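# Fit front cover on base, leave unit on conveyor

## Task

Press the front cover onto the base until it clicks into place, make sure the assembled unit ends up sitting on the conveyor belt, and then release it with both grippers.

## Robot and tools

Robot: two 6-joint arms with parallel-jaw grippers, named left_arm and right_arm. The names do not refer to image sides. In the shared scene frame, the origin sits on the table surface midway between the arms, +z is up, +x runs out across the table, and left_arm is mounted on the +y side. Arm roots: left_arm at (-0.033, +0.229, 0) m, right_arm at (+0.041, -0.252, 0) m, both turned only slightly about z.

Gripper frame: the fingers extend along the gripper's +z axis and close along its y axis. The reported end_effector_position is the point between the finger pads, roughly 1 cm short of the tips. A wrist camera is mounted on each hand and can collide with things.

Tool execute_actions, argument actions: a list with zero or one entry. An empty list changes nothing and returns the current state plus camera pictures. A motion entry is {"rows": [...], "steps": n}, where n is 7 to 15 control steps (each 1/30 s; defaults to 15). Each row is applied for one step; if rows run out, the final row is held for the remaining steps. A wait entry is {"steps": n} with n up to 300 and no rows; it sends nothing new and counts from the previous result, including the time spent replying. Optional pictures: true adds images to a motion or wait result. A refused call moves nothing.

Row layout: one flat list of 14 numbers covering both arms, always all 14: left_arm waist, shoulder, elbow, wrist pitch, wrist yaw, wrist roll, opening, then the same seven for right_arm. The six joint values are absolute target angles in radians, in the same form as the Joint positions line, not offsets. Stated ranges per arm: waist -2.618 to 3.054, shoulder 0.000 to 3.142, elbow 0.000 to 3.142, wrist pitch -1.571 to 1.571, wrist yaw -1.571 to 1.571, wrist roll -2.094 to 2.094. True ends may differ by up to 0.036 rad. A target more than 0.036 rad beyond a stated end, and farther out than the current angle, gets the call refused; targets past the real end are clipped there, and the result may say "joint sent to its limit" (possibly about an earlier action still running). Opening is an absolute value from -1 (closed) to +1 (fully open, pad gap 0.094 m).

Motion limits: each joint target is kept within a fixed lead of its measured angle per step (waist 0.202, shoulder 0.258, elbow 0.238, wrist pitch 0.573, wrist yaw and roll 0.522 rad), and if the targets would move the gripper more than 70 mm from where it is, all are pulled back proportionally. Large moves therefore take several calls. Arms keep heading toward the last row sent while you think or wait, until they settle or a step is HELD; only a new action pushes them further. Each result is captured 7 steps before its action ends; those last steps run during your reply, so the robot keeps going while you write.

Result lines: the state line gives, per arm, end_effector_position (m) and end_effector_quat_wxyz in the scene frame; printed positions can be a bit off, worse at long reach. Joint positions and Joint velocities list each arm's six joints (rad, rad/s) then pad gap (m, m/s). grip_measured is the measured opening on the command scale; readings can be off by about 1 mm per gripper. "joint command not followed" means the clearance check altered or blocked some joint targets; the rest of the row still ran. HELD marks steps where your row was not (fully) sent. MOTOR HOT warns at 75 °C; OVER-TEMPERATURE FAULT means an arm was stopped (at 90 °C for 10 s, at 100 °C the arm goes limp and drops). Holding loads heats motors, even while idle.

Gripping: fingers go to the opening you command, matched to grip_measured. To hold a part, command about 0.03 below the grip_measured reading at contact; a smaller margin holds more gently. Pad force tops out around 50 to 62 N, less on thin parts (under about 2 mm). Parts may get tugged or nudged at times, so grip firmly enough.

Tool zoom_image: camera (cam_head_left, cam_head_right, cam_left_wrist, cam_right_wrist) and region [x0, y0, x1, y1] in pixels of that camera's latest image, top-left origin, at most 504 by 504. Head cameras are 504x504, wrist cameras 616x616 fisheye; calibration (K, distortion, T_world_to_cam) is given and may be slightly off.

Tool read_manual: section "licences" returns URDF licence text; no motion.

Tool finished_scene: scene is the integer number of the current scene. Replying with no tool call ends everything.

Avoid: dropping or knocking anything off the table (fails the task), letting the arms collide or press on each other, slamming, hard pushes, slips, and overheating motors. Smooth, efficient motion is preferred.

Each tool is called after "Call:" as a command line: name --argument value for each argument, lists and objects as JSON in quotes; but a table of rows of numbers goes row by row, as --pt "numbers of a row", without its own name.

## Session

Call:
execute_actions --actions '[]'

Scene clock: 0.00 s of 5400.00 s.
left_arm: end_effector_position=(+0.2525, +0.3402, +0.1028) grip_measured=+1.000 end_effector_quat_wxyz=(-0.172, +0.358, +0.917, +0.049) | right_arm: end_effector_position=(+0.3037, -0.0830, +0.2220) grip_measured=+1.000 end_effector_quat_wxyz=(+0.724, -0.656, +0.097, -0.190)
Joint positions: left_arm=[ 0.194  1.919  1.564 -1.457 -0.27   0.921  0.094] | right_arm=[ 0.158  1.37   0.239  1.412 -1.125 -1.425  0.094]
Joint velocities: left_arm=[ 0.007 -0.012 -0.007  0.007 -0.051 -0.037  0.   ] | right_arm=[ 0.012 -0.007 -0.017 -0.022 -0.007  0.022  0.   ]
Motor temperatures (°C, as the motors report them): left_arm=[30 30 29 33 30 27] | right_arm=[28 31 28 30 30 27]
camera_calibration (this result's frames):
cam_left_wrist: T_world_to_cam=[[-0.766338, -0.638589, 0.0702109, 0.408445], [-0.349103, 0.505681, 0.788932, -0.131468], [-0.539307, 0.580078, -0.610456, 0.103394], [0, 0, 0, 1]] pos_world=[0.322872, 0.267332, 0.13816]
cam_right_wrist: T_world_to_cam=[[0.178761, -0.201945, 0.962945, -0.2855], [0.33529, -0.907624, -0.252586, -0.108553], [0.925, 0.368018, -0.0945382, -0.135005], [0, 0, 0, 1]] pos_world=[0.212313, -0.106496, 0.234739]

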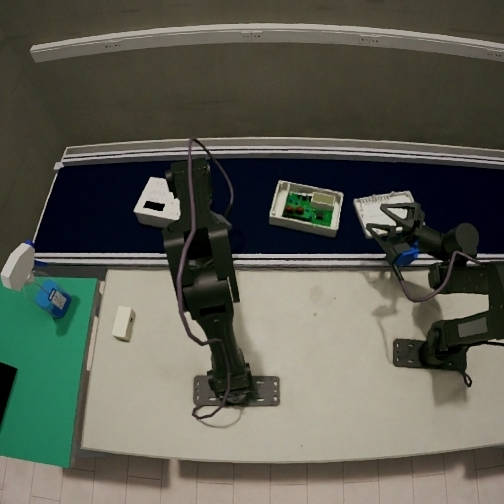

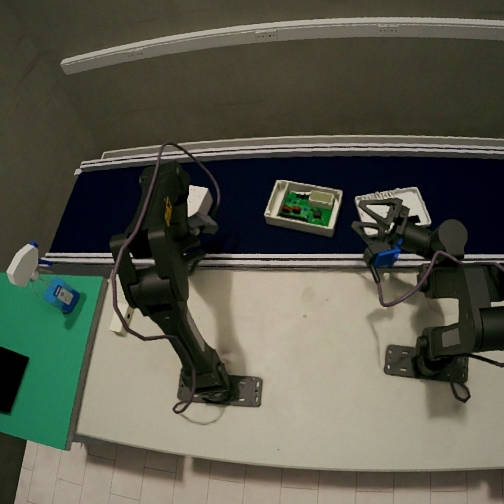

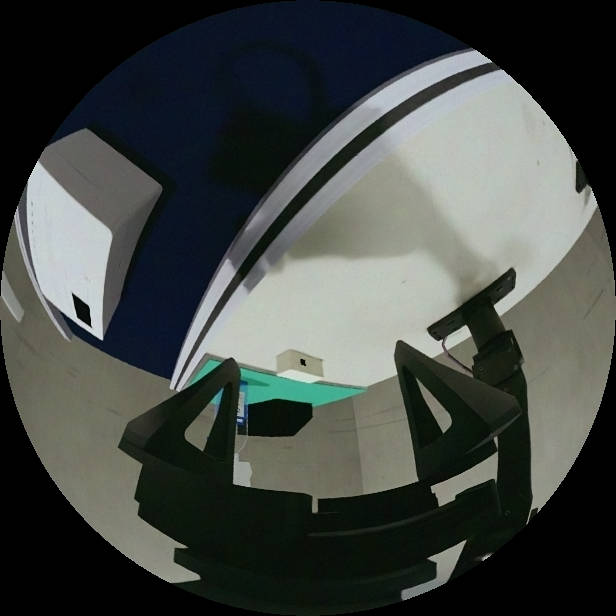

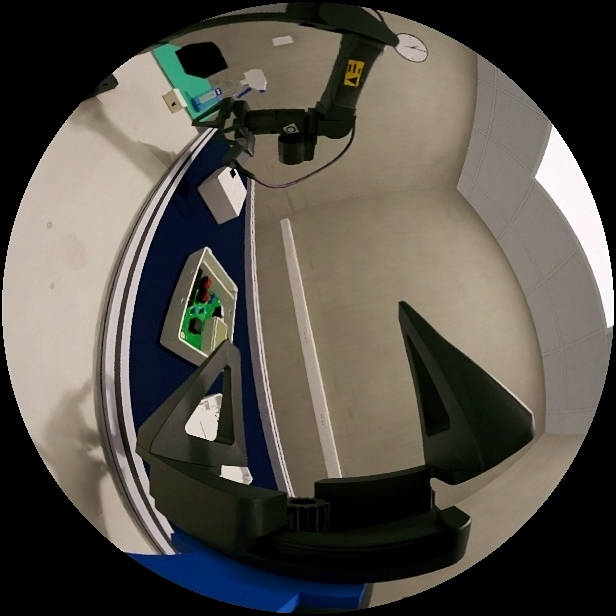

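Call:
execute_actions --actions '[{"rows":[[0.2,1.6,1.4,-1.3,-0.2,0.5,1,0.16,1.2,0.8,0.5,-0.6,-0.8,1]],"steps":15}]'

Call:
execute_actions --actions '[{"rows":[[0.2,1.2,1.0,-0.8,0,0,1,0.16,1.1,1.2,-0.8,0,0,1]],"steps":15}]'

Call:
execute_actions --actions '[{"rows":[[0.2,1.0,0.8,-0.5,0,0,1,0.0,1.1,1.2,-1.4,0,0,1]],"steps":15}]'

Call:
execute_actions --actions '[{"steps":20}]' --pictures true

Call:
zoom_image --camera "cam_head_left" --region '[260,160,460,260]'

Scene clock: 0.67 s of 5400.00 s.
left_arm: end_effector_position=(+0.2405, +0.3293, +0.1566) grip_measured=+1.000 end_effector_quat_wxyz=(-0.014, +0.179, +0.977, +0.114) | right_arm: end_effector_position=(+0.4148, -0.1233, +0.3502) grip_measured=+1.000 end_effector_quat_wxyz=(+0.754, -0.513, +0.390, -0.128)
Joint positions: left_arm=[ 0.194  1.579  1.408 -1.338 -0.223  0.58   0.094] | right_arm=[ 0.162  1.236  0.74   0.723 -0.709 -0.94   0.094]
Joint velocities: left_arm=[-0.022 -0.164  0.007  0.11   0.051 -0.476  0.   ] | right_arm=[-0.007 -0.198  1.438 -0.989  0.886  0.916  0.   ]
Motor temperatures (°C, as the motors report them): left_arm=[30 30 29 33 30 27] | right_arm=[28 31 28 30 30 27]
Steps of this call (steps 1 to 12: nothing new was sent; steps 13 to 20: the first 8 steps of this action). Readings (joint positions):
13: left_arm=[0.194 1.887 1.529 -1.416 -0.263 0.859] | right_arm=[0.161 1.352 0.257 1.348 -1.085 -1.369]
14: left_arm=[0.194 1.830 1.469 -1.373 -0.251 0.787] | right_arm=[0.162 1.324 0.302 1.242 -1.015 -1.290]
16: left_arm=[0.194 1.706 1.410 -1.364 -0.234 0.686] | right_arm=[0.162 1.270 0.443 1.017 -0.876 -1.126]
20: the state above

Scene clock: 1.17 s of 5400.00 s.
left_arm: end_effector_position=(+0.2484, +0.2996, +0.1603) grip_measured=+1.000 end_effector_quat_wxyz=(+0.231, -0.061, +0.969, +0.059) | right_arm: end_effector_position=(+0.4246, -0.2162, +0.3983) grip_measured=+1.000 end_effector_quat_wxyz=(+0.650, -0.131, +0.748, -0.008)
Joint positions: left_arm=[ 0.196  1.198  1.022 -0.915 -0.047  0.099  0.094] | right_arm=[ 0.163  1.108  1.199 -0.247 -0.126 -0.205  0.094]
Joint velocities: left_arm=[ 0.007  0.002 -0.002  0.696  0.198 -0.564  0.   ] | right_arm=[-0.012 -0.51   0.266 -2.088  0.593  1.077  0.   ]
Motor temperatures (°C, as the motors report them): left_arm=[30 30 29 33 30 27] | right_arm=[28 31 28 30 30 27]
Steps of this call (steps 1 to 7: the last 7 steps of your previous action; steps 8 to 15: the first 8 steps of this action). Readings (joint positions):
8: left_arm=[0.195 1.553 1.358 -1.228 -0.187 0.445] | right_arm=[0.166 1.195 0.833 0.475 -0.564 -0.763]
9: left_arm=[0.196 1.486 1.269 -1.116 -0.151 0.357] | right_arm=[0.167 1.191 0.894 0.336 -0.466 -0.664]
11: left_arm=[0.196 1.328 1.108 -0.998 -0.099 0.230] | right_arm=[0.165 1.178 1.040 0.098 -0.296 -0.467]
15: the state above

Scene clock: 1.67 s of 5400.00 s.
left_arm: end_effector_position=(+0.2698, +0.2981, +0.1786) grip_measured=+1.000 end_effector_quat_wxyz=(+0.386, -0.095, +0.916, +0.049) | right_arm: end_effector_position=(+0.2865, -0.2799, +0.2146) grip_measured=+1.000 end_effector_quat_wxyz=(+0.228, +0.050, +0.972, -0.011)
Joint positions: left_arm=[ 0.196  1.015  0.811 -0.568 -0.013  0.011  0.094] | right_arm=[ 0.006  1.096  1.195 -1.21  -0.011 -0.02   0.094]
Joint velocities: left_arm=[-0.002  0.002  0.002  0.447  0.037 -0.081  0.   ] | right_arm=[-0.046 -0.002  0.007 -1.487 -0.037  0.125  0.   ]
Motor temperatures (°C, as the motors report them): left_arm=[30 30 29 33 30 27] | right_arm=[28 31 28 30 30 27]
Steps of this call (steps 1 to 7: the last 7 steps of your previous action; steps 8 to 15: the first 8 steps of this action). Readings (joint positions):
8: left_arm=[0.196 1.172 0.978 -0.757 -0.017 0.023] | right_arm=[0.149 1.096 1.195 -0.718 -0.040 -0.050]
9: left_arm=[0.196 1.121 0.913 -0.687 -0.016 0.020] | right_arm=[0.119 1.096 1.195 -0.785 -0.040 -0.045]
11: left_arm=[0.196 1.039 0.831 -0.641 -0.014 0.015] | right_arm=[0.056 1.096 1.195 -0.935 -0.028 -0.036]
15: the state above

Scene clock: 2.33 s of 5400.00 s.
left_arm: end_effector_position=(+0.2806, +0.3002, +0.1906) grip_measured=+1.000 end_effector_quat_wxyz=(+0.415, -0.095, +0.903, +0.051) | right_arm: end_effector_position=(+0.2461, -0.2750, +0.1988) grip_measured=+1.000 end_effector_quat_wxyz=(+0.142, +0.056, +0.988, -0.004)
Joint positions: left_arm=[ 0.196  1.015  0.811 -0.503 -0.012  0.008  0.094] | right_arm=[ 0.005  1.096  1.195 -1.386 -0.01  -0.01   0.094]
Joint velocities: left_arm=[-0.007  0.007  0.002  0.051 -0.051 -0.037  0.   ] | right_arm=[-0.017 -0.002 -0.007 -0.066 -0.037 -0.037  0.   ]
Motor temperatures (°C, as the motors report them): left_arm=[30 30 29 33 30 27] | right_arm=[28 31 28 30 30 27]
Kept back: nothing.
Steps of this call (steps 1 to 7: the last 7 steps of your previous action; steps 8 to 20: the robot went on to your last target). Readings (joint positions):
1: left_arm=[0.196 1.015 0.811 -0.554 -0.012 0.011] | right_arm=[0.005 1.096 1.195 -1.251 -0.010 -0.018]
2: left_arm=[0.196 1.015 0.811 -0.542 -0.012 0.010] | right_arm=[0.005 1.096 1.195 -1.283 -0.010 -0.016]
4: left_arm=[0.196 1.015 0.811 -0.526 -0.012 0.009] | right_arm=[0.005 1.096 1.195 -1.326 -0.010 -0.013]
8: left_arm=[0.196 1.015 0.811 -0.511 -0.012 0.009] | right_arm=[0.005 1.096 1.195 -1.366 -0.010 -0.011]
20: the state above
camera_calibration (this result's frames):
cam_left_wrist: T_world_to_cam=[[0.131679, -0.982686, -0.130342, 0.287789], [-0.952849, -0.0892109, -0.290034, 0.382902], [0.273385, 0.162388, -0.948099, 0.156991], [0, 0, 0, 1]] pos_world=[0.284034, 0.291472, 0.297409]
cam_right_wrist: T_world_to_cam=[[-0.437238, -0.893257, -0.104477, -0.118012], [-0.789311, 0.325463, 0.520635, 0.19279], [-0.431057, 0.310107, -0.847363, 0.454167], [0, 0, 0, 1]] pos_world=[0.296344, -0.309001, 0.272142]

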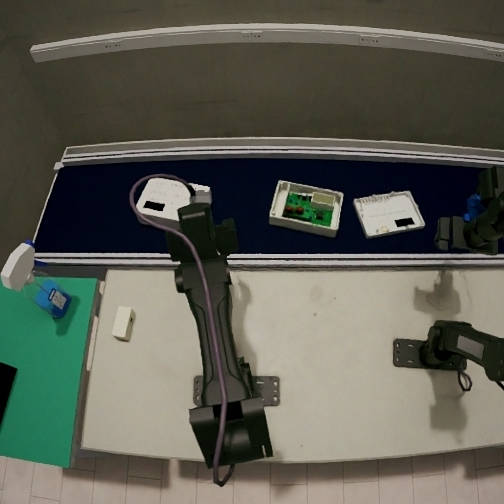

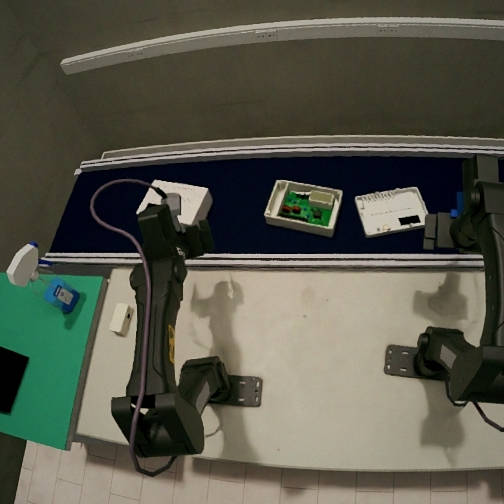

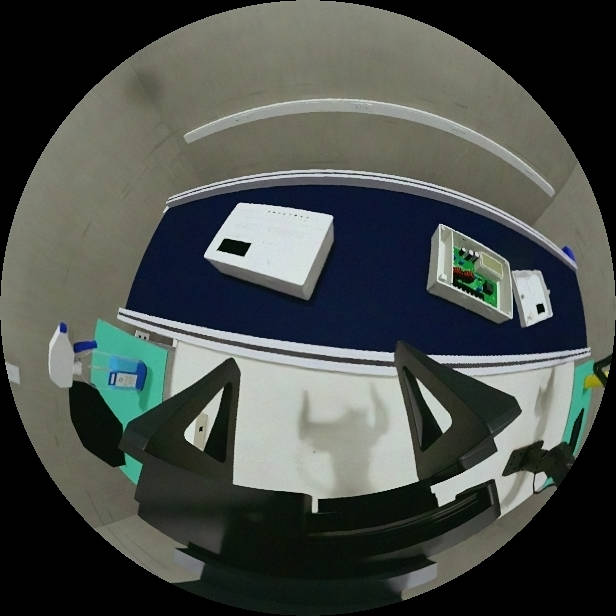

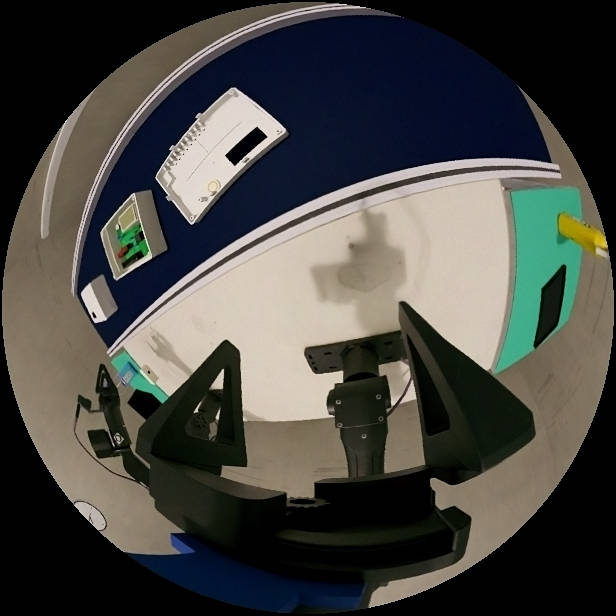

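Region (260, 160, 460, 260) of cam_head_left's 504x504 image, scaled by 2.520, with more detail than that image has.

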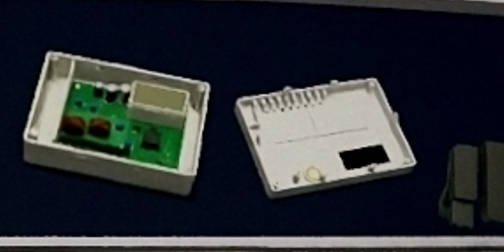

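Call:
execute_actions --actions '[{"rows":[[0.2,1.0,0.8,-0.5,0,0,-1,0.11,1.6,1.6,-1.4,0,-0.27,0]],"steps":15}]'

Call:
execute_actions --actions '[{"rows":[[0.2,1.0,0.8,-0.5,0,0,-1,0.11,1.8,1.77,-1.31,0,-0.27,0],[0.2,1.0,0.8,-0.5,0,0,-1,0.11,1.85,1.79,-1.31,0,-0.27,0],[0.2,1.0,0.8,-0.5,0,0,-1,0.11,1.9,1.79,-1.31,0,-0.27,0],[0.2,1.0,0.8,-0.5,0,0,-1,0.11,1.95,1.79,-1.31,0,-0.27,0],[0.2,1.0,0.8,-0.5,0,0,-1,0.11,2.02,1.79,-1.31,0,-0.27,0]],"steps":15}]'

Call:
execute_actions --actions '[{"steps":20}]' --pictures true

Scene clock: 3.53 s of 5400.00 s.
left_arm: end_effector_position=(+0.2806, +0.3002, +0.1907) grip_measured=-0.975 end_effector_quat_wxyz=(+0.416, -0.095, +0.903, +0.051) | right_arm: end_effector_position=(+0.3592, -0.2588, +0.1996) grip_measured=+0.002 end_effector_quat_wxyz=(+0.099, -0.094, +0.991, -0.011)
Joint positions: left_arm=[ 0.196  1.015  0.811 -0.503 -0.012  0.008  0.001] | right_arm=[ 0.105  1.587  1.589 -1.372 -0.002 -0.214  0.047]
Joint velocities: left_arm=[-0.002  0.007  0.002 -0.066 -0.051 -0.007 -0.045] | right_arm=[-0.017  1.082 -0.002  0.007 -0.051 -0.33  -0.001]
Motor temperatures (°C, as the motors report them): left_arm=[30 30 30 34 30 27] | right_arm=[28 31 29 30 30 27]
Steps of this call (steps 1 to 15: the robot went on to your last target; steps 16 to 28: nothing new was sent; steps 29 to 36: the first 8 steps of this action). Readings (joint positions):
29: left_arm=[0.196 1.015 0.811 -0.503 -0.012 0.008] | right_arm=[0.019 1.129 1.232 -1.421 -0.003 -0.046]
30: left_arm=[0.196 1.015 0.811 -0.503 -0.012 0.008] | right_arm=[0.049 1.195 1.313 -1.459 -0.001 -0.088]
32: left_arm=[0.196 1.015 0.811 -0.503 -0.012 0.008] | right_arm=[0.090 1.350 1.474 -1.448 -0.002 -0.147]
36: the state above

Scene clock: 4.03 s of 5400.00 s.
left_arm: end_effector_position=(+0.2807, +0.3001, +0.1907) grip_measured=-0.997 end_effector_quat_wxyz=(+0.416, -0.095, +0.903, +0.051) | right_arm: end_effector_position=(+0.4355, -0.2608, +0.1203) grip_measured=+0.002 end_effector_quat_wxyz=(+0.028, -0.116, +0.993, -0.003)
Joint positions: left_arm=[ 0.196  1.015  0.811 -0.503 -0.011  0.008  0.   ] | right_arm=[ 0.105  1.995  1.792 -1.31  -0.002 -0.258  0.047]
Joint velocities: left_arm=[-0.007 -0.022 -0.012  0.007  0.037 -0.066  0.   ] | right_arm=[ 0.002  1.243 -0.129  0.125 -0.022 -0.051  0.001]
Motor temperatures (°C, as the motors report them): left_arm=[30 30 30 34 30 27] | right_arm=[28 32 29 30 30 27]
Steps of this call (steps 1 to 7: the last 7 steps of your previous action; steps 8 to 15: the first 8 steps of this action). Readings (joint positions):
8: left_arm=[0.196 1.015 0.811 -0.503 -0.012 0.008] | right_arm=[0.105 1.652 1.613 -1.402 -0.002 -0.252]
9: left_arm=[0.196 1.015 0.811 -0.503 -0.012 0.008] | right_arm=[0.105 1.695 1.677 -1.413 -0.002 -0.253]
11: left_arm=[0.196 1.015 0.811 -0.503 -0.012 0.008] | right_arm=[0.105 1.797 1.770 -1.365 -0.002 -0.255]
15: the state above

Scene clock: 4.70 s of 5400.00 s.
left_arm: end_effector_position=(+0.2807, +0.3001, +0.1907) grip_measured=-0.997 end_effector_quat_wxyz=(+0.416, -0.095, +0.903, +0.051) | right_arm: end_effector_position=(+0.4296, -0.2606, +0.0940) grip_measured=+0.002 end_effector_quat_wxyz=(-0.009, -0.117, +0.993, +0.002)
Joint positions: left_arm=[ 0.196  1.015  0.811 -0.503 -0.011  0.008  0.   ] | right_arm=[ 0.105  2.049  1.767 -1.306 -0.002 -0.26   0.047]
Joint velocities: left_arm=[-0.002 -0.002  0.007 -0.11   0.007  0.066  0.001] | right_arm=[ 0.012  0.007 -0.002  0.007 -0.037 -0.022  0.   ]
Motor temperatures (°C, as the motors report them): left_arm=[30 30 30 34 30 27] | right_arm=[28 32 29 30 30 27]
Kept back: nothing.
Steps of this call (steps 1 to 7: the last 7 steps of your previous action; steps 8 to 20: the robot went on to your last target). Readings (joint positions):
1: left_arm=[0.196 1.015 0.811 -0.503 -0.011 0.008] | right_arm=[0.105 2.032 1.785 -1.306 -0.002 -0.258]
2: left_arm=[0.196 1.015 0.811 -0.503 -0.011 0.008] | right_arm=[0.105 2.057 1.778 -1.306 -0.002 -0.258]
4: left_arm=[0.196 1.015 0.811 -0.503 -0.011 0.008] | right_arm=[0.105 2.076 1.767 -1.306 -0.002 -0.259]
8: left_arm=[0.196 1.015 0.811 -0.503 -0.011 0.008] | right_arm=[0.105 2.059 1.767 -1.306 -0.002 -0.259]
20: the state above
camera_calibration (this result's frames):
cam_left_wrist: T_world_to_cam=[[0.131701, -0.982749, -0.129841, 0.287653], [-0.952711, -0.0892996, -0.290462, 0.383059], [0.273857, 0.161955, -0.948037, 0.157032], [0, 0, 0, 1]] pos_world=[0.284056, 0.291466, 0.297486]
cam_right_wrist: T_world_to_cam=[[-0.120968, -0.992656, -0.000161634, -0.207457], [-0.667297, 0.0811985, 0.740352, 0.25076], [-0.734902, 0.0896672, -0.672219, 0.496621], [0, 0, 0, 1]] pos_world=[0.507204, -0.270826, 0.148154]

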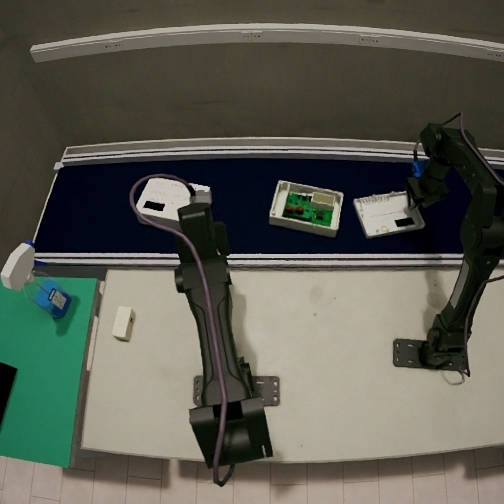

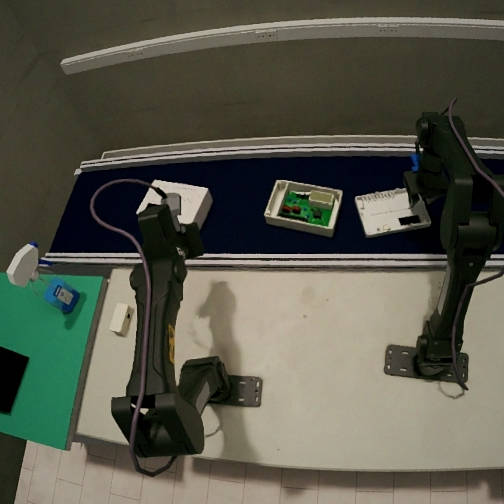

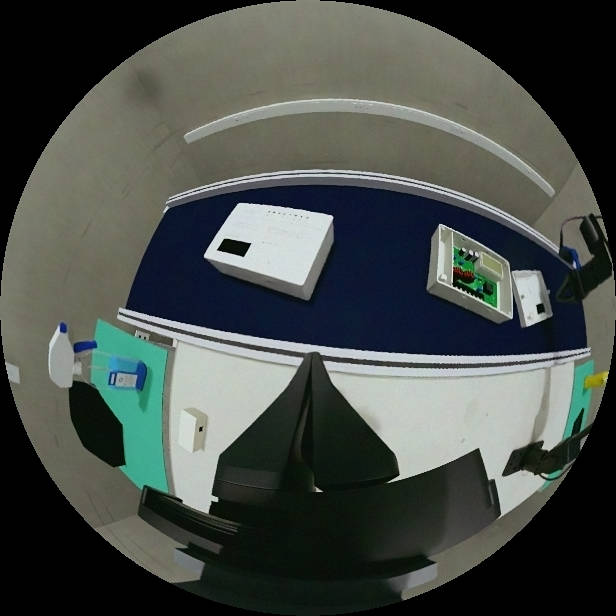

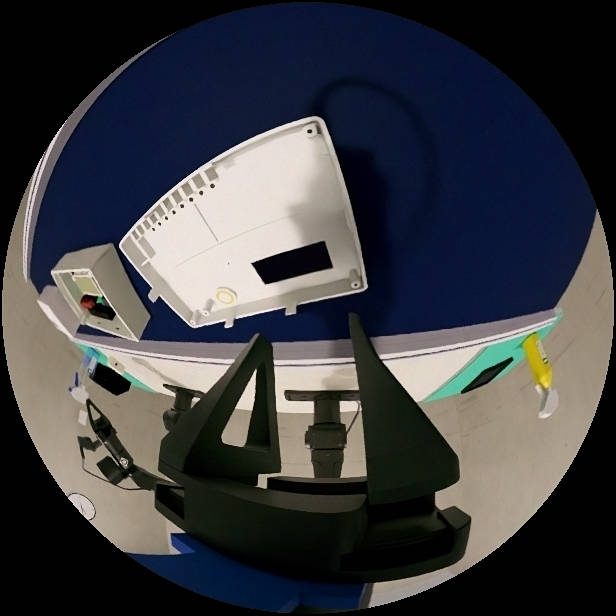

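Call:
execute_actions --actions '[{"rows":[[0.2,1.0,0.8,-0.5,0,0,-1,0.045,2.05,1.84,-1.25,0,-0.29,0],[0.2,1.0,0.8,-0.5,0,0,-1,0.045,2.08,1.84,-1.25,0,-0.29,0],[0.2,1.0,0.8,-0.5,0,0,-1,0.045,2.125,1.84,-1.25,0,-0.29,0]],"steps":15}]'

Call:
execute_actions --actions '[{"steps":12}]' --pictures true

Scene clock: 5.67 s of 5400.00 s.
left_arm: end_effector_position=(+0.2807, +0.3001, +0.1907) grip_measured=-0.997 end_effector_quat_wxyz=(+0.416, -0.095, +0.903, +0.051) | right_arm: end_effector_position=(+0.4503, -0.2878, +0.0826) grip_measured=+0.002 end_effector_quat_wxyz=(+0.005, -0.092, +0.996, +0.000)
Joint positions: left_arm=[ 0.196  1.015  0.811 -0.503 -0.011  0.008  0.   ] | right_arm=[ 0.04   2.116  1.823 -1.268 -0.003 -0.276  0.047]
Joint velocities: left_arm=[-0.012  0.012 -0.017 -0.007  0.051  0.022 -0.   ] | right_arm=[-0.081  0.261 -0.007  0.037  0.022  0.007  0.001]
Motor temperatures (°C, as the motors report them): left_arm=[30 30 30 34 30 27] | right_arm=[28 32 29 30 30 27]
Steps of this call (steps 1 to 15: the robot went on to your last target; steps 16 to 21: nothing new was sent; steps 22 to 29: the first 8 steps of this action). Readings (joint positions):
22: left_arm=[0.196 1.015 0.811 -0.503 -0.011 0.008] | right_arm=[0.101 2.050 1.774 -1.307 -0.003 -0.263]
23: left_arm=[0.196 1.015 0.811 -0.503 -0.011 0.008] | right_arm=[0.094 2.056 1.788 -1.304 -0.004 -0.266]
25: left_arm=[0.196 1.015 0.811 -0.503 -0.011 0.008] | right_arm=[0.071 2.076 1.817 -1.289 -0.004 -0.271]
29: the state above

Scene clock: 6.07 s of 5400.00 s.
left_arm: end_effector_position=(+0.2807, +0.3001, +0.1907) grip_measured=-0.997 end_effector_quat_wxyz=(+0.416, -0.095, +0.903, +0.051) | right_arm: end_effector_position=(+0.4498, -0.2879, +0.0765) grip_measured=+0.002 end_effector_quat_wxyz=(-0.002, -0.094, +0.996, +0.002)
Joint positions: left_arm=[ 0.196  1.015  0.811 -0.503 -0.011  0.008  0.   ] | right_arm=[ 0.04   2.132  1.823 -1.268 -0.002 -0.279  0.047]
Joint velocities: left_arm=[-0.002 -0.012  0.007  0.007  0.081  0.007 -0.001] | right_arm=[ 0.012 -0.017  0.012  0.007 -0.022  0.037  0.   ]
Motor temperatures (°C, as the motors report them): left_arm=[30 30 30 34 30 27] | right_arm=[28 32 29 30 30 27]
Kept back: nothing.
Steps of this call (steps 1 to 7: the last 7 steps of your previous action; steps 8 to 12: the robot went on to your last target). Readings (joint positions):
1: left_arm=[0.196 1.015 0.811 -0.503 -0.011 0.008] | right_arm=[0.039 2.124 1.823 -1.268 -0.002 -0.276]
2: left_arm=[0.196 1.015 0.811 -0.503 -0.011 0.008] | right_arm=[0.039 2.129 1.823 -1.268 -0.002 -0.277]
4: left_arm=[0.196 1.015 0.811 -0.503 -0.011 0.008] | right_arm=[0.040 2.132 1.823 -1.268 -0.002 -0.278]
8: left_arm=[0.196 1.015 0.811 -0.503 -0.011 0.008] | right_arm=[0.040 2.132 1.823 -1.268 -0.002 -0.279]
12: the state above
camera_calibration (this result's frames):
cam_left_wrist: T_world_to_cam=[[0.131701, -0.982749, -0.129841, 0.287653], [-0.952711, -0.0892996, -0.290462, 0.383059], [0.273857, 0.161955, -0.948037, 0.157032], [0, 0, 0, 1]] pos_world=[0.284056, 0.291466, 0.297486]
cam_right_wrist: T_world_to_cam=[[-0.166638, -0.986016, -0.00219707, -0.209526], [-0.671882, 0.111918, 0.732153, 0.290927], [-0.721669, 0.123481, -0.681136, 0.506568], [0, 0, 0, 1]] pos_world=[0.526128, -0.301707, 0.131579]

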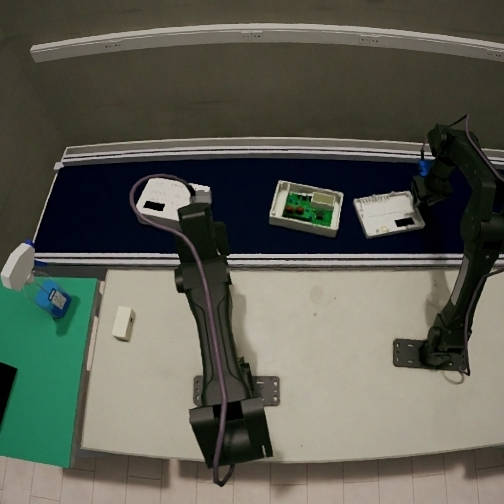

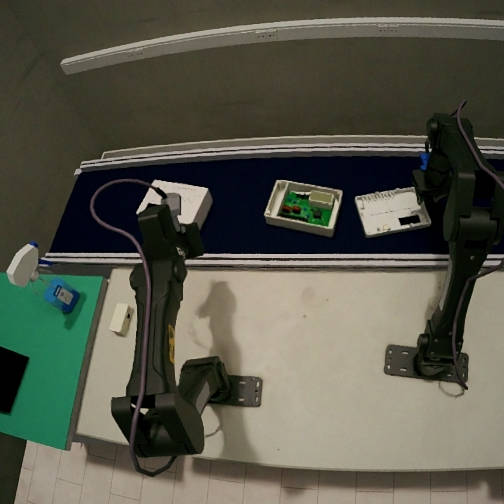

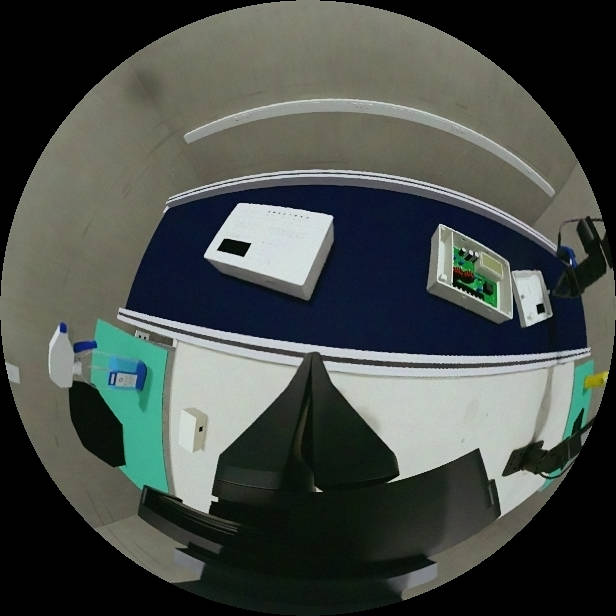

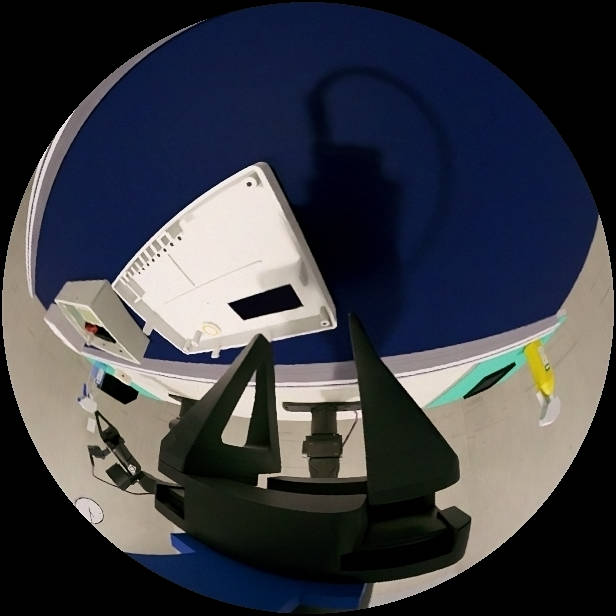

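Call:
execute_actions --actions '[{"rows":[[0.2,1.0,0.8,-0.5,0,0,-1,0.03,2.135,1.81,-1.2,0,-0.29,0],[0.2,1.0,0.8,-0.5,0,0,-1,0.03,2.145,1.78,-1.15,0,-0.29,0],[0.2,1.0,0.8,-0.5,0,0,-1,0.03,2.155,1.75,-1.1,0,-0.29,0],[0.2,1.0,0.8,-0.5,0,0,-1,0.03,2.17,1.73,-1.07,0,-0.29,0]],"steps":15}]'

Call:
execute_actions --actions '[{"steps":12}]' --pictures true

Scene clock: 6.83 s of 5400.00 s.
left_arm: end_effector_position=(+0.2807, +0.3001, +0.1907) grip_measured=-0.997 end_effector_quat_wxyz=(+0.416, -0.095, +0.903, +0.051) | right_arm: end_effector_position=(+0.4569, -0.2886, +0.0408) grip_measured=+0.002 end_effector_quat_wxyz=(+0.004, -0.094, +0.996, +0.000)
Joint positions: left_arm=[ 0.196  1.015  0.811 -0.503 -0.011  0.008  0.   ] | right_arm=[ 0.04   2.167  1.736 -1.131 -0.002 -0.279  0.047]
Joint velocities: left_arm=[ 0.012 -0.002 -0.007  0.051 -0.022  0.022  0.   ] | right_arm=[-0.002  0.261 -0.168  0.227 -0.022  0.007  0.001]
Motor temperatures (°C, as the motors report them): left_arm=[30 30 30 34 30 27] | right_arm=[28 33 29 30 30 27]
Steps of this call (steps 1 to 15: the robot went on to your last target; steps 16 to 23: the first 8 steps of this action). Readings (joint positions):
16: left_arm=[0.196 1.015 0.811 -0.503 -0.011 0.008] | right_arm=[0.040 2.132 1.822 -1.263 -0.002 -0.279]
17: left_arm=[0.196 1.015 0.811 -0.503 -0.011 0.008] | right_arm=[0.040 2.132 1.815 -1.247 -0.002 -0.279]
19: left_arm=[0.196 1.015 0.811 -0.503 -0.011 0.008] | right_arm=[0.040 2.133 1.782 -1.193 -0.002 -0.279]
23: the state above

Scene clock: 7.23 s of 5400.00 s.
left_arm: end_effector_position=(+0.2807, +0.3001, +0.1907) grip_measured=-0.997 end_effector_quat_wxyz=(+0.416, -0.095, +0.903, +0.051) | right_arm: end_effector_position=(+0.4629, -0.2891, +0.0324) grip_measured=+0.002 end_effector_quat_wxyz=(+0.012, -0.094, +0.996, -0.001)
Joint positions: left_arm=[ 0.196  1.015  0.811 -0.503 -0.011  0.008  0.   ] | right_arm=[ 0.04   2.183  1.727 -1.091 -0.002 -0.279  0.047]
Joint velocities: left_arm=[ 0.022 -0.012 -0.007 -0.081  0.051 -0.007 -0.   ] | right_arm=[-0.002 -0.002 -0.012  0.022  0.007  0.007 -0.   ]
Motor temperatures (°C, as the motors report them): left_arm=[30 30 30 34 30 27] | right_arm=[28 33 29 30 30 27]
Kept back: nothing.
Steps of this call (steps 1 to 7: the last 7 steps of your previous action; steps 8 to 12: the robot went on to your last target). Readings (joint positions):
1: left_arm=[0.196 1.015 0.811 -0.503 -0.011 0.008] | right_arm=[0.040 2.175 1.731 -1.124 -0.002 -0.279]
2: left_arm=[0.196 1.015 0.811 -0.503 -0.011 0.008] | right_arm=[0.040 2.180 1.729 -1.118 -0.002 -0.279]
4: left_arm=[0.196 1.015 0.811 -0.503 -0.011 0.008] | right_arm=[0.040 2.183 1.727 -1.109 -0.002 -0.279]
8: left_arm=[0.196 1.015 0.811 -0.503 -0.011 0.008] | right_arm=[0.040 2.183 1.727 -1.096 -0.002 -0.279]
12: the state above
camera_calibration (this result's frames):
cam_left_wrist: T_world_to_cam=[[0.131701, -0.982749, -0.129841, 0.287653], [-0.952711, -0.0892996, -0.290462, 0.383059], [0.273857, 0.161955, -0.948037, 0.157032], [0, 0, 0, 1]] pos_world=[0.284056, 0.291466, 0.297486]
cam_right_wrist: T_world_to_cam=[[-0.166165, -0.986088, -0.00442569, -0.208784], [-0.693048, 0.11359, 0.711886, 0.34311], [-0.70148, 0.121358, -0.702281, 0.476902], [0, 0, 0, 1]] pos_world=[0.537637, -0.302729, 0.0897398]

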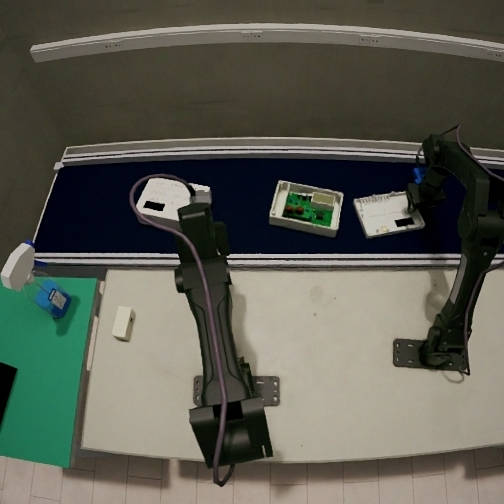

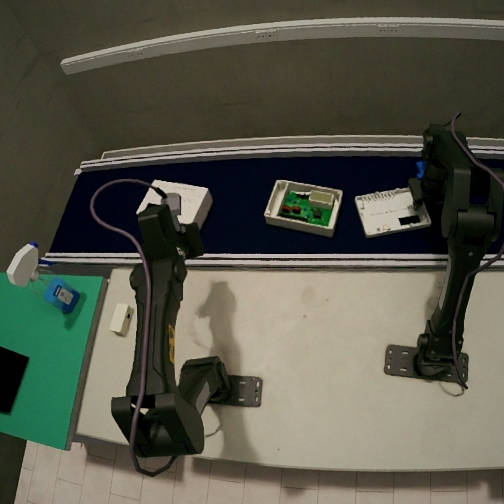

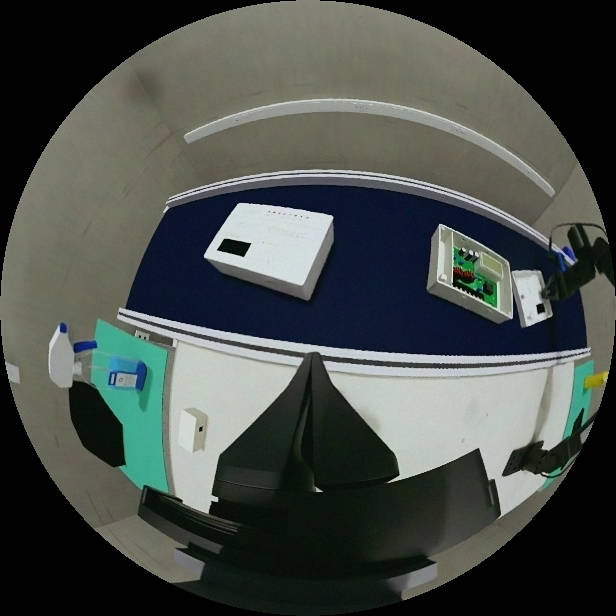

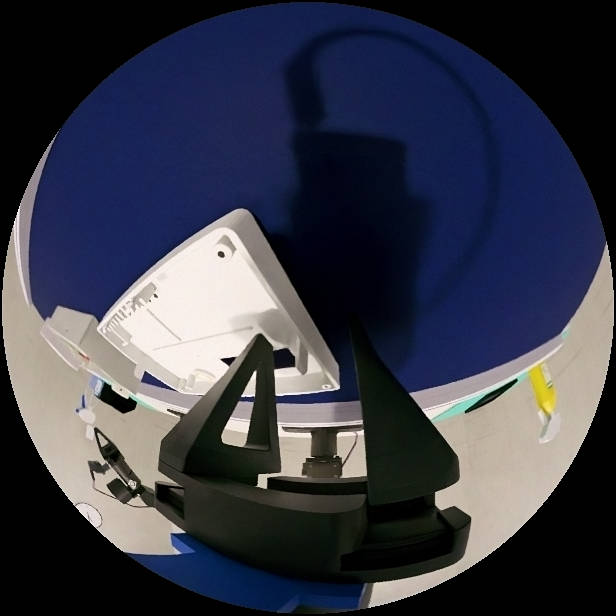

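Call:
execute_actions --actions '[{"rows":[[0.2,1.0,0.8,-0.5,0,0,-1,0.03,2.175,1.73,-1.08,0,-0.29,-1]],"steps":15}]'

Call:
execute_actions --actions '[{"rows":[[0.2,1.0,0.8,-0.5,0,0,-1,0.03,2.15,1.78,-1.15,0,-0.29,-1],[0.2,1.0,0.8,-0.5,0,0,-1,0.03,2.13,1.83,-1.22,0,-0.29,-1],[0.2,1.0,0.8,-0.5,0,0,-1,0.03,2.11,1.88,-1.29,0,-0.29,-1],[0.2,1.0,0.8,-0.5,0,0,-1,0.03,2.09,1.93,-1.36,0,-0.29,-1],[0.2,1.0,0.8,-0.5,0,0,-1,0.03,2.07,1.97,-1.43,0,-0.29,-1]],"steps":15}]'

Call:
execute_actions --actions '[{"rows":[[0.2,1.0,0.8,-0.5,0,0,-1,0.1,2.07,1.97,-1.43,0,-0.15,-1],[0.2,1.0,0.8,-0.5,0,0,-1,0.15,2.07,1.97,-1.43,0,-0.05,-1],[0.2,1.0,0.8,-0.5,0,0,-1,0.2,2.07,1.97,-1.43,0,0.05,-1],[0.2,1.0,0.8,-0.5,0,0,-1,0.25,2.07,1.97,-1.43,0,0.15,-1],[0.2,1.0,0.8,-0.5,0,0,-1,0.3,2.07,1.97,-1.43,0,0.25,-1],[0.2,1.0,0.8,-0.5,0,0,-1,0.35,2.07,1.97,-1.43,0,0.35,-1],[0.2,1.0,0.8,-0.5,0,0,-1,0.4,2.07,1.97,-1.43,0,0.45,-1],[0.2,1.0,0.8,-0.5,0,0,-1,0.45,2.07,1.97,-1.43,0,0.55,-1],[0.2,1.0,0.8,-0.5,0,0,-1,0.5,2.07,1.97,-1.43,0,0.63,-1],[0.2,1.0,0.8,-0.5,0,0,-1,0.545,2.07,1.97,-1.43,0,0.63,-1]],"steps":15}]'

Call:
execute_actions --actions '[{"steps":22}]' --pictures true

Scene clock: 8.17 s of 5400.00 s.
left_arm: end_effector_position=(+0.2807, +0.3001, +0.1907) grip_measured=-0.997 end_effector_quat_wxyz=(+0.416, -0.095, +0.903, +0.051) | right_arm: end_effector_position=(+0.4641, -0.2905, +0.0324) grip_measured=-0.929 end_effector_quat_wxyz=(+0.014, -0.096, +0.995, -0.004)
Joint positions: left_arm=[ 0.196  1.015  0.811 -0.503 -0.011  0.008  0.   ] | right_arm=[ 0.039  2.183  1.727 -1.086  0.002 -0.284  0.003]
Joint velocities: left_arm=[-0.007  0.012 -0.022 -0.066 -0.007  0.007 -0.001] | right_arm=[-0.007 -0.002  0.017  0.022 -0.007  0.037 -0.001]
Motor temperatures (°C, as the motors report them): left_arm=[30 30 30 35 30 27] | right_arm=[28 33 29 30 30 27]
Steps of this call (steps 1 to 20: the robot went on to your last target; steps 21 to 28: the first 8 steps of this action). Readings (joint positions):
21: left_arm=[0.196 1.015 0.811 -0.503 -0.011 0.008] | right_arm=[0.040 2.183 1.727 -1.089 -0.002 -0.280]
22: left_arm=[0.196 1.015 0.811 -0.503 -0.011 0.008] | right_arm=[0.040 2.183 1.727 -1.089 -0.002 -0.280]
24: left_arm=[0.196 1.015 0.811 -0.503 -0.011 0.008] | right_arm=[0.040 2.183 1.727 -1.089 -0.001 -0.282]
28: the state above

Scene clock: 8.67 s of 5400.00 s.
left_arm: end_effector_position=(+0.2807, +0.3001, +0.1907) grip_measured=-0.997 end_effector_quat_wxyz=(+0.416, -0.095, +0.903, +0.051) | right_arm: end_effector_position=(+0.4671, -0.2909, +0.1027) grip_measured=-0.929 end_effector_quat_wxyz=(+0.031, -0.095, +0.995, -0.007)
Joint positions: left_arm=[ 0.196  1.015  0.811 -0.503 -0.011  0.008  0.   ] | right_arm=[ 0.038  2.132  1.925 -1.3    0.002 -0.284  0.003]
Joint velocities: left_arm=[ 0.002  0.002  0.012 -0.051 -0.022 -0.037  0.001] | right_arm=[ 0.012 -0.579  0.545 -0.637  0.022  0.007  0.   ]
Motor temperatures (°C, as the motors report them): left_arm=[30 30 30 35 30 27] | right_arm=[28 33 29 30 30 27]
Steps of this call (steps 1 to 7: the last 7 steps of your previous action; steps 8 to 15: the first 8 steps of this action). Readings (joint positions):
8: left_arm=[0.196 1.015 0.811 -0.503 -0.011 0.008] | right_arm=[0.038 2.183 1.731 -1.092 0.002 -0.284]
9: left_arm=[0.196 1.015 0.811 -0.503 -0.011 0.008] | right_arm=[0.038 2.183 1.746 -1.112 0.002 -0.284]
11: left_arm=[0.196 1.015 0.811 -0.503 -0.011 0.008] | right_arm=[0.038 2.182 1.806 -1.187 0.002 -0.284]
15: the state above

Scene clock: 9.17 s of 5400.00 s.
left_arm: end_effector_position=(+0.2807, +0.3001, +0.1907) grip_measured=-0.997 end_effector_quat_wxyz=(+0.416, -0.095, +0.903, +0.051) | right_arm: end_effector_position=(+0.4450, -0.1828, +0.1334) grip_measured=-0.929 end_effector_quat_wxyz=(+0.027, -0.016, +0.999, -0.007)
Joint positions: left_arm=[ 0.196  1.015  0.811 -0.503 -0.011  0.008  0.   ] | right_arm=[ 0.308  2.075  1.96  -1.406  0.023  0.145  0.003]
Joint velocities: left_arm=[-0.007 -0.002 -0.012  0.051  0.051 -0.007  0.001] | right_arm=[ 1.614 -0.002  0.002  0.022  0.037  2.103 -0.   ]
Motor temperatures (°C, as the motors report them): left_arm=[30 30 30 35 30 27] | right_arm=[28 33 29 30 30 27]
Steps of this call (steps 1 to 7: the last 7 steps of your previous action; steps 8 to 15: the first 8 steps of this action). Readings (joint positions):
8: left_arm=[0.196 1.015 0.811 -0.503 -0.011 0.008] | right_arm=[0.042 2.075 1.960 -1.396 0.005 -0.266]
9: left_arm=[0.196 1.015 0.811 -0.503 -0.011 0.008] | right_arm=[0.054 2.075 1.960 -1.401 0.010 -0.229]
11: left_arm=[0.196 1.015 0.811 -0.503 -0.011 0.008] | right_arm=[0.108 2.075 1.960 -1.406 0.021 -0.121]
15: the state above

Scene clock: 9.90 s of 5400.00 s.
left_arm: end_effector_position=(+0.2807, +0.3001, +0.1907) grip_measured=-0.997 end_effector_quat_wxyz=(+0.416, -0.095, +0.903, +0.051) | right_arm: end_effector_position=(+0.4138, -0.0894, +0.1332) grip_measured=-0.929 end_effector_quat_wxyz=(+0.016, +0.104, +0.994, +0.010)
Joint positions: left_arm=[ 0.196  1.015  0.811 -0.503 -0.011  0.008  0.   ] | right_arm=[ 0.539  2.075  1.96  -1.418 -0.002  0.616  0.003]
Joint velocities: left_arm=[-0.012 -0.002 -0.002  0.022  0.066 -0.066  0.   ] | right_arm=[ 0.002  0.017  0.012 -0.051  0.022  0.051  0.001]
Motor temperatures (°C, as the motors report them): left_arm=[30 30 30 35 30 27] | right_arm=[28 34 29 30 30 27]
Kept back: nothing.
Steps of this call (steps 1 to 7: the last 7 steps of your previous action; steps 8 to 22: the robot went on to your last target). Readings (joint positions):
1: left_arm=[0.196 1.015 0.811 -0.503 -0.011 0.008] | right_arm=[0.366 2.075 1.960 -1.406 0.022 0.224]
2: left_arm=[0.196 1.015 0.811 -0.503 -0.011 0.008] | right_arm=[0.425 2.075 1.960 -1.406 0.021 0.296]
4: left_arm=[0.196 1.015 0.811 -0.503 -0.011 0.008] | right_arm=[0.530 2.075 1.960 -1.406 0.011 0.412]
8: left_arm=[0.196 1.015 0.811 -0.503 -0.011 0.008] | right_arm=[0.606 2.075 1.960 -1.411 -0.016 0.532]
22: the state above
camera_calibration (this result's frames):
cam_left_wrist: T_world_to_cam=[[0.131701, -0.982749, -0.129841, 0.287653], [-0.952711, -0.0892996, -0.290462, 0.383059], [0.273857, 0.161955, -0.948037, 0.157032], [0, 0, 0, 1]] pos_world=[0.284056, 0.291466, 0.297486]
cam_right_wrist: T_world_to_cam=[[-0.533455, -0.8452, -0.0326043, 0.14883], [-0.604216, 0.353814, 0.71396, 0.199086], [-0.591903, 0.400565, -0.699427, 0.468259], [0, 0, 0, 1]] pos_world=[0.476849, -0.132216, 0.190227]

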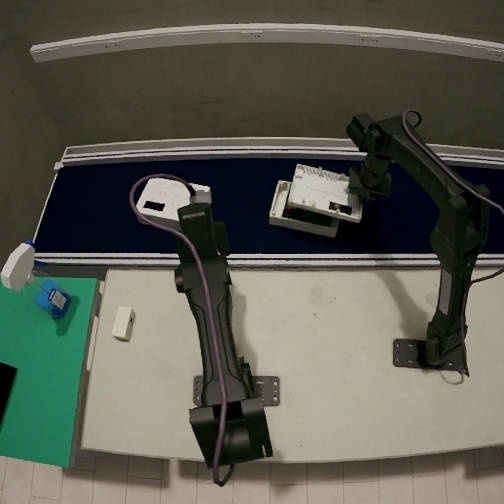

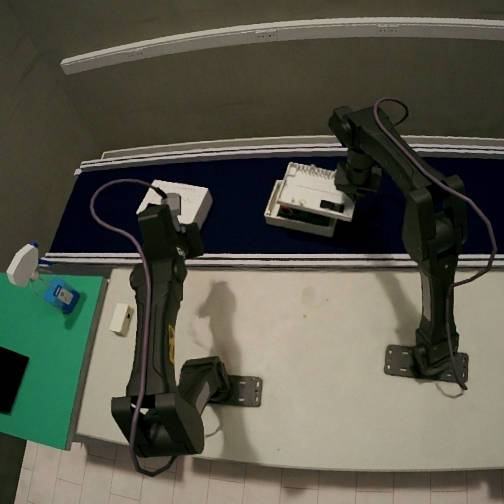

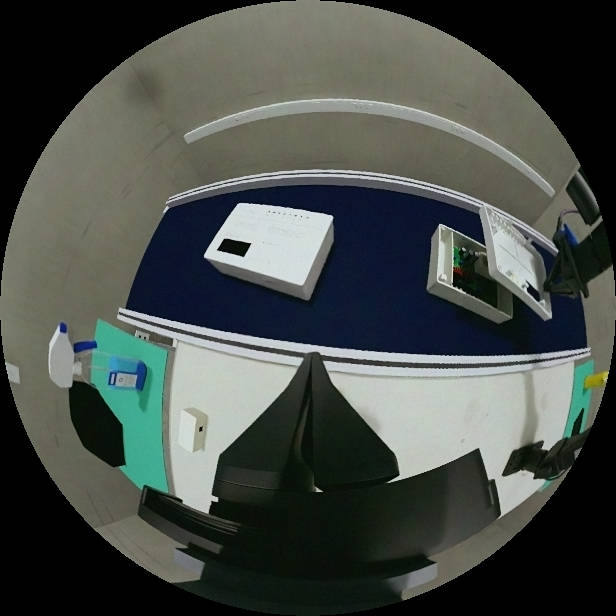

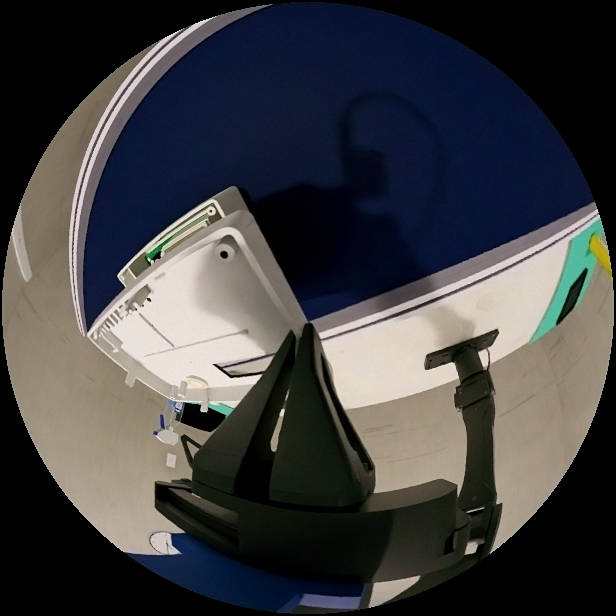

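Call:
execute_actions --actions '[{"rows":[[0.2,1.0,0.8,-0.5,0,0,-1,0.545,2.08,1.95,-1.38,0,0.63,-1],[0.2,1.0,0.8,-0.5,0,0,-1,0.545,2.095,1.93,-1.34,0,0.63,-1],[0.2,1.0,0.8,-0.5,0,0,-1,0.545,2.11,1.91,-1.3,0,0.63,-1],[0.2,1.0,0.8,-0.5,0,0,-1,0.545,2.125,1.89,-1.27,0,0.63,-1],[0.2,1.0,0.8,-0.5,0,0,-1,0.545,2.14,1.865,-1.24,0,0.63,-1]],"steps":15}]'

Call:
execute_actions --actions '[{"steps":15}]' --pictures true

Scene clock: 10.50 s of 5400.00 s.
left_arm: end_effector_position=(+0.2807, +0.3001, +0.1907) grip_measured=-0.997 end_effector_quat_wxyz=(+0.416, -0.095, +0.903, +0.051) | right_arm: end_effector_position=(+0.4213, -0.0861, +0.0915) grip_measured=-0.929 end_effector_quat_wxyz=(+0.006, +0.106, +0.994, +0.004)
Joint positions: left_arm=[ 0.196  1.015  0.811 -0.503 -0.011  0.008  0.   ] | right_arm=[ 0.539  2.128  1.876 -1.305 -0.002  0.62   0.003]
Joint velocities: left_arm=[ 0.007 -0.002  0.007  0.022 -0.007  0.007 -0.001] | right_arm=[ 0.012  0.457 -0.271  0.271  0.037 -0.022  0.001]
Motor temperatures (°C, as the motors report them): left_arm=[30 30 30 35 30 27] | right_arm=[28 34 29 30 30 27]
Steps of this call (steps 1 to 10: the robot went on to your last target; steps 11 to 18: the first 8 steps of this action). Readings (joint positions):
11: left_arm=[0.196 1.015 0.811 -0.503 -0.011 0.008] | right_arm=[0.539 2.075 1.959 -1.417 -0.002 0.619]
12: left_arm=[0.196 1.015 0.811 -0.503 -0.011 0.008] | right_arm=[0.539 2.075 1.953 -1.409 -0.002 0.619]
14: left_arm=[0.196 1.015 0.811 -0.503 -0.011 0.008] | right_arm=[0.539 2.079 1.931 -1.376 -0.002 0.619]
18: the state above

Scene clock: 11.00 s of 5400.00 s.
left_arm: end_effector_position=(+0.2807, +0.3001, +0.1907) grip_measured=-0.997 end_effector_quat_wxyz=(+0.416, -0.095, +0.903, +0.051) | right_arm: end_effector_position=(+0.4240, -0.0851, +0.0723) grip_measured=-0.929 end_effector_quat_wxyz=(-0.002, +0.106, +0.994, -0.000)
Joint positions: left_arm=[ 0.196  1.015  0.811 -0.503 -0.011  0.008  0.   ] | right_arm=[ 0.539  2.163  1.856 -1.267 -0.001  0.621  0.003]
Joint velocities: left_arm=[ 0.012  0.012  0.007 -0.022 -0.022 -0.051  0.001] | right_arm=[-0.007 -0.017 -0.002  0.007  0.095 -0.037  0.   ]
Motor temperatures (°C, as the motors report them): left_arm=[30 30 30 35 30 27] | right_arm=[28 34 29 30 30 27]
Kept back: nothing.
Steps of this call (steps 1 to 7: the last 7 steps of your previous action; steps 8 to 15: the robot went on to your last target). Readings (joint positions):
1: left_arm=[0.196 1.015 0.811 -0.503 -0.011 0.008] | right_arm=[0.539 2.142 1.868 -1.296 -0.002 0.620]
2: left_arm=[0.196 1.015 0.811 -0.503 -0.011 0.008] | right_arm=[0.539 2.154 1.862 -1.289 -0.002 0.620]
4: left_arm=[0.196 1.015 0.811 -0.503 -0.011 0.008] | right_arm=[0.539 2.164 1.856 -1.282 -0.001 0.620]
8: left_arm=[0.196 1.015 0.811 -0.503 -0.011 0.008] | right_arm=[0.539 2.163 1.856 -1.273 -0.001 0.621]
15: the state above
camera_calibration (this result's frames):
cam_left_wrist: T_world_to_cam=[[0.131701, -0.982749, -0.129841, 0.287653], [-0.952711, -0.0892996, -0.290462, 0.383059], [0.273857, 0.161955, -0.948037, 0.157032], [0, 0, 0, 1]] pos_world=[0.284056, 0.291466, 0.297486]
cam_right_wrist: T_world_to_cam=[[-0.537908, -0.843001, 0.00194415, 0.155481], [-0.575074, 0.368632, 0.730343, 0.234849], [-0.616397, 0.39174, -0.683078, 0.438439], [0, 0, 0, 1]] pos_world=[0.488942, -0.127256, 0.127665]

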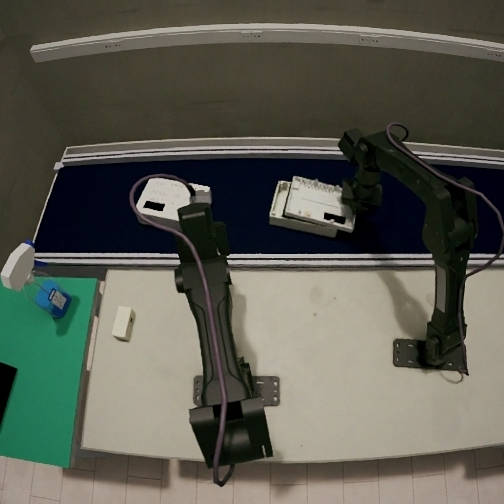

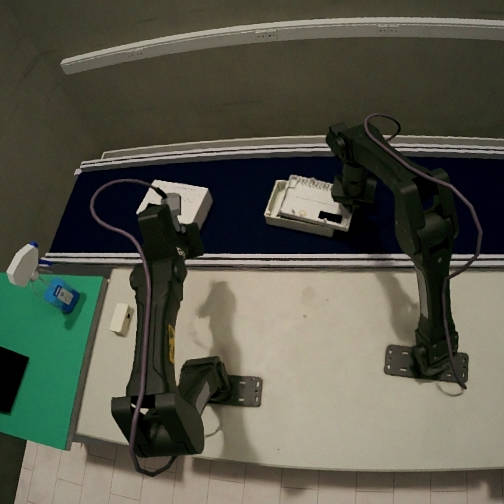

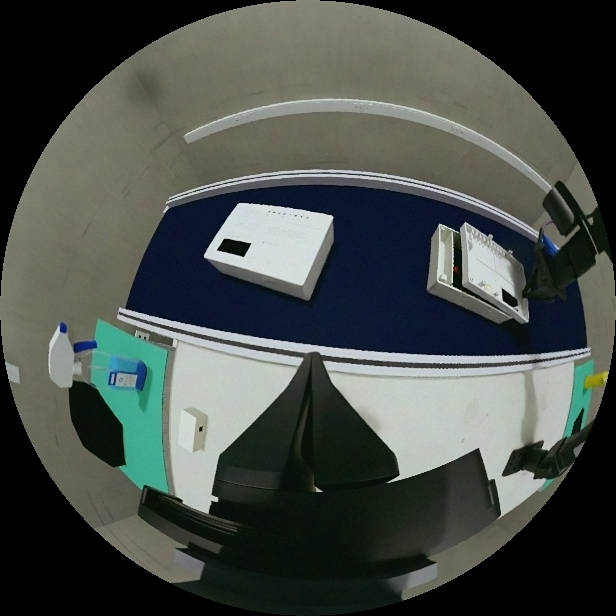

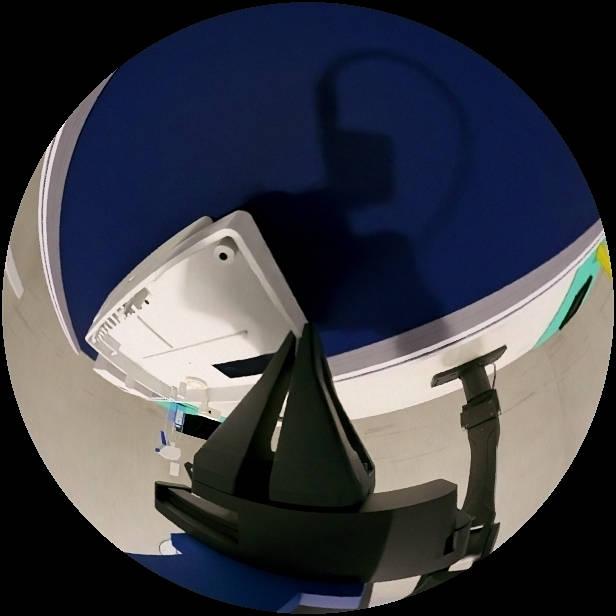

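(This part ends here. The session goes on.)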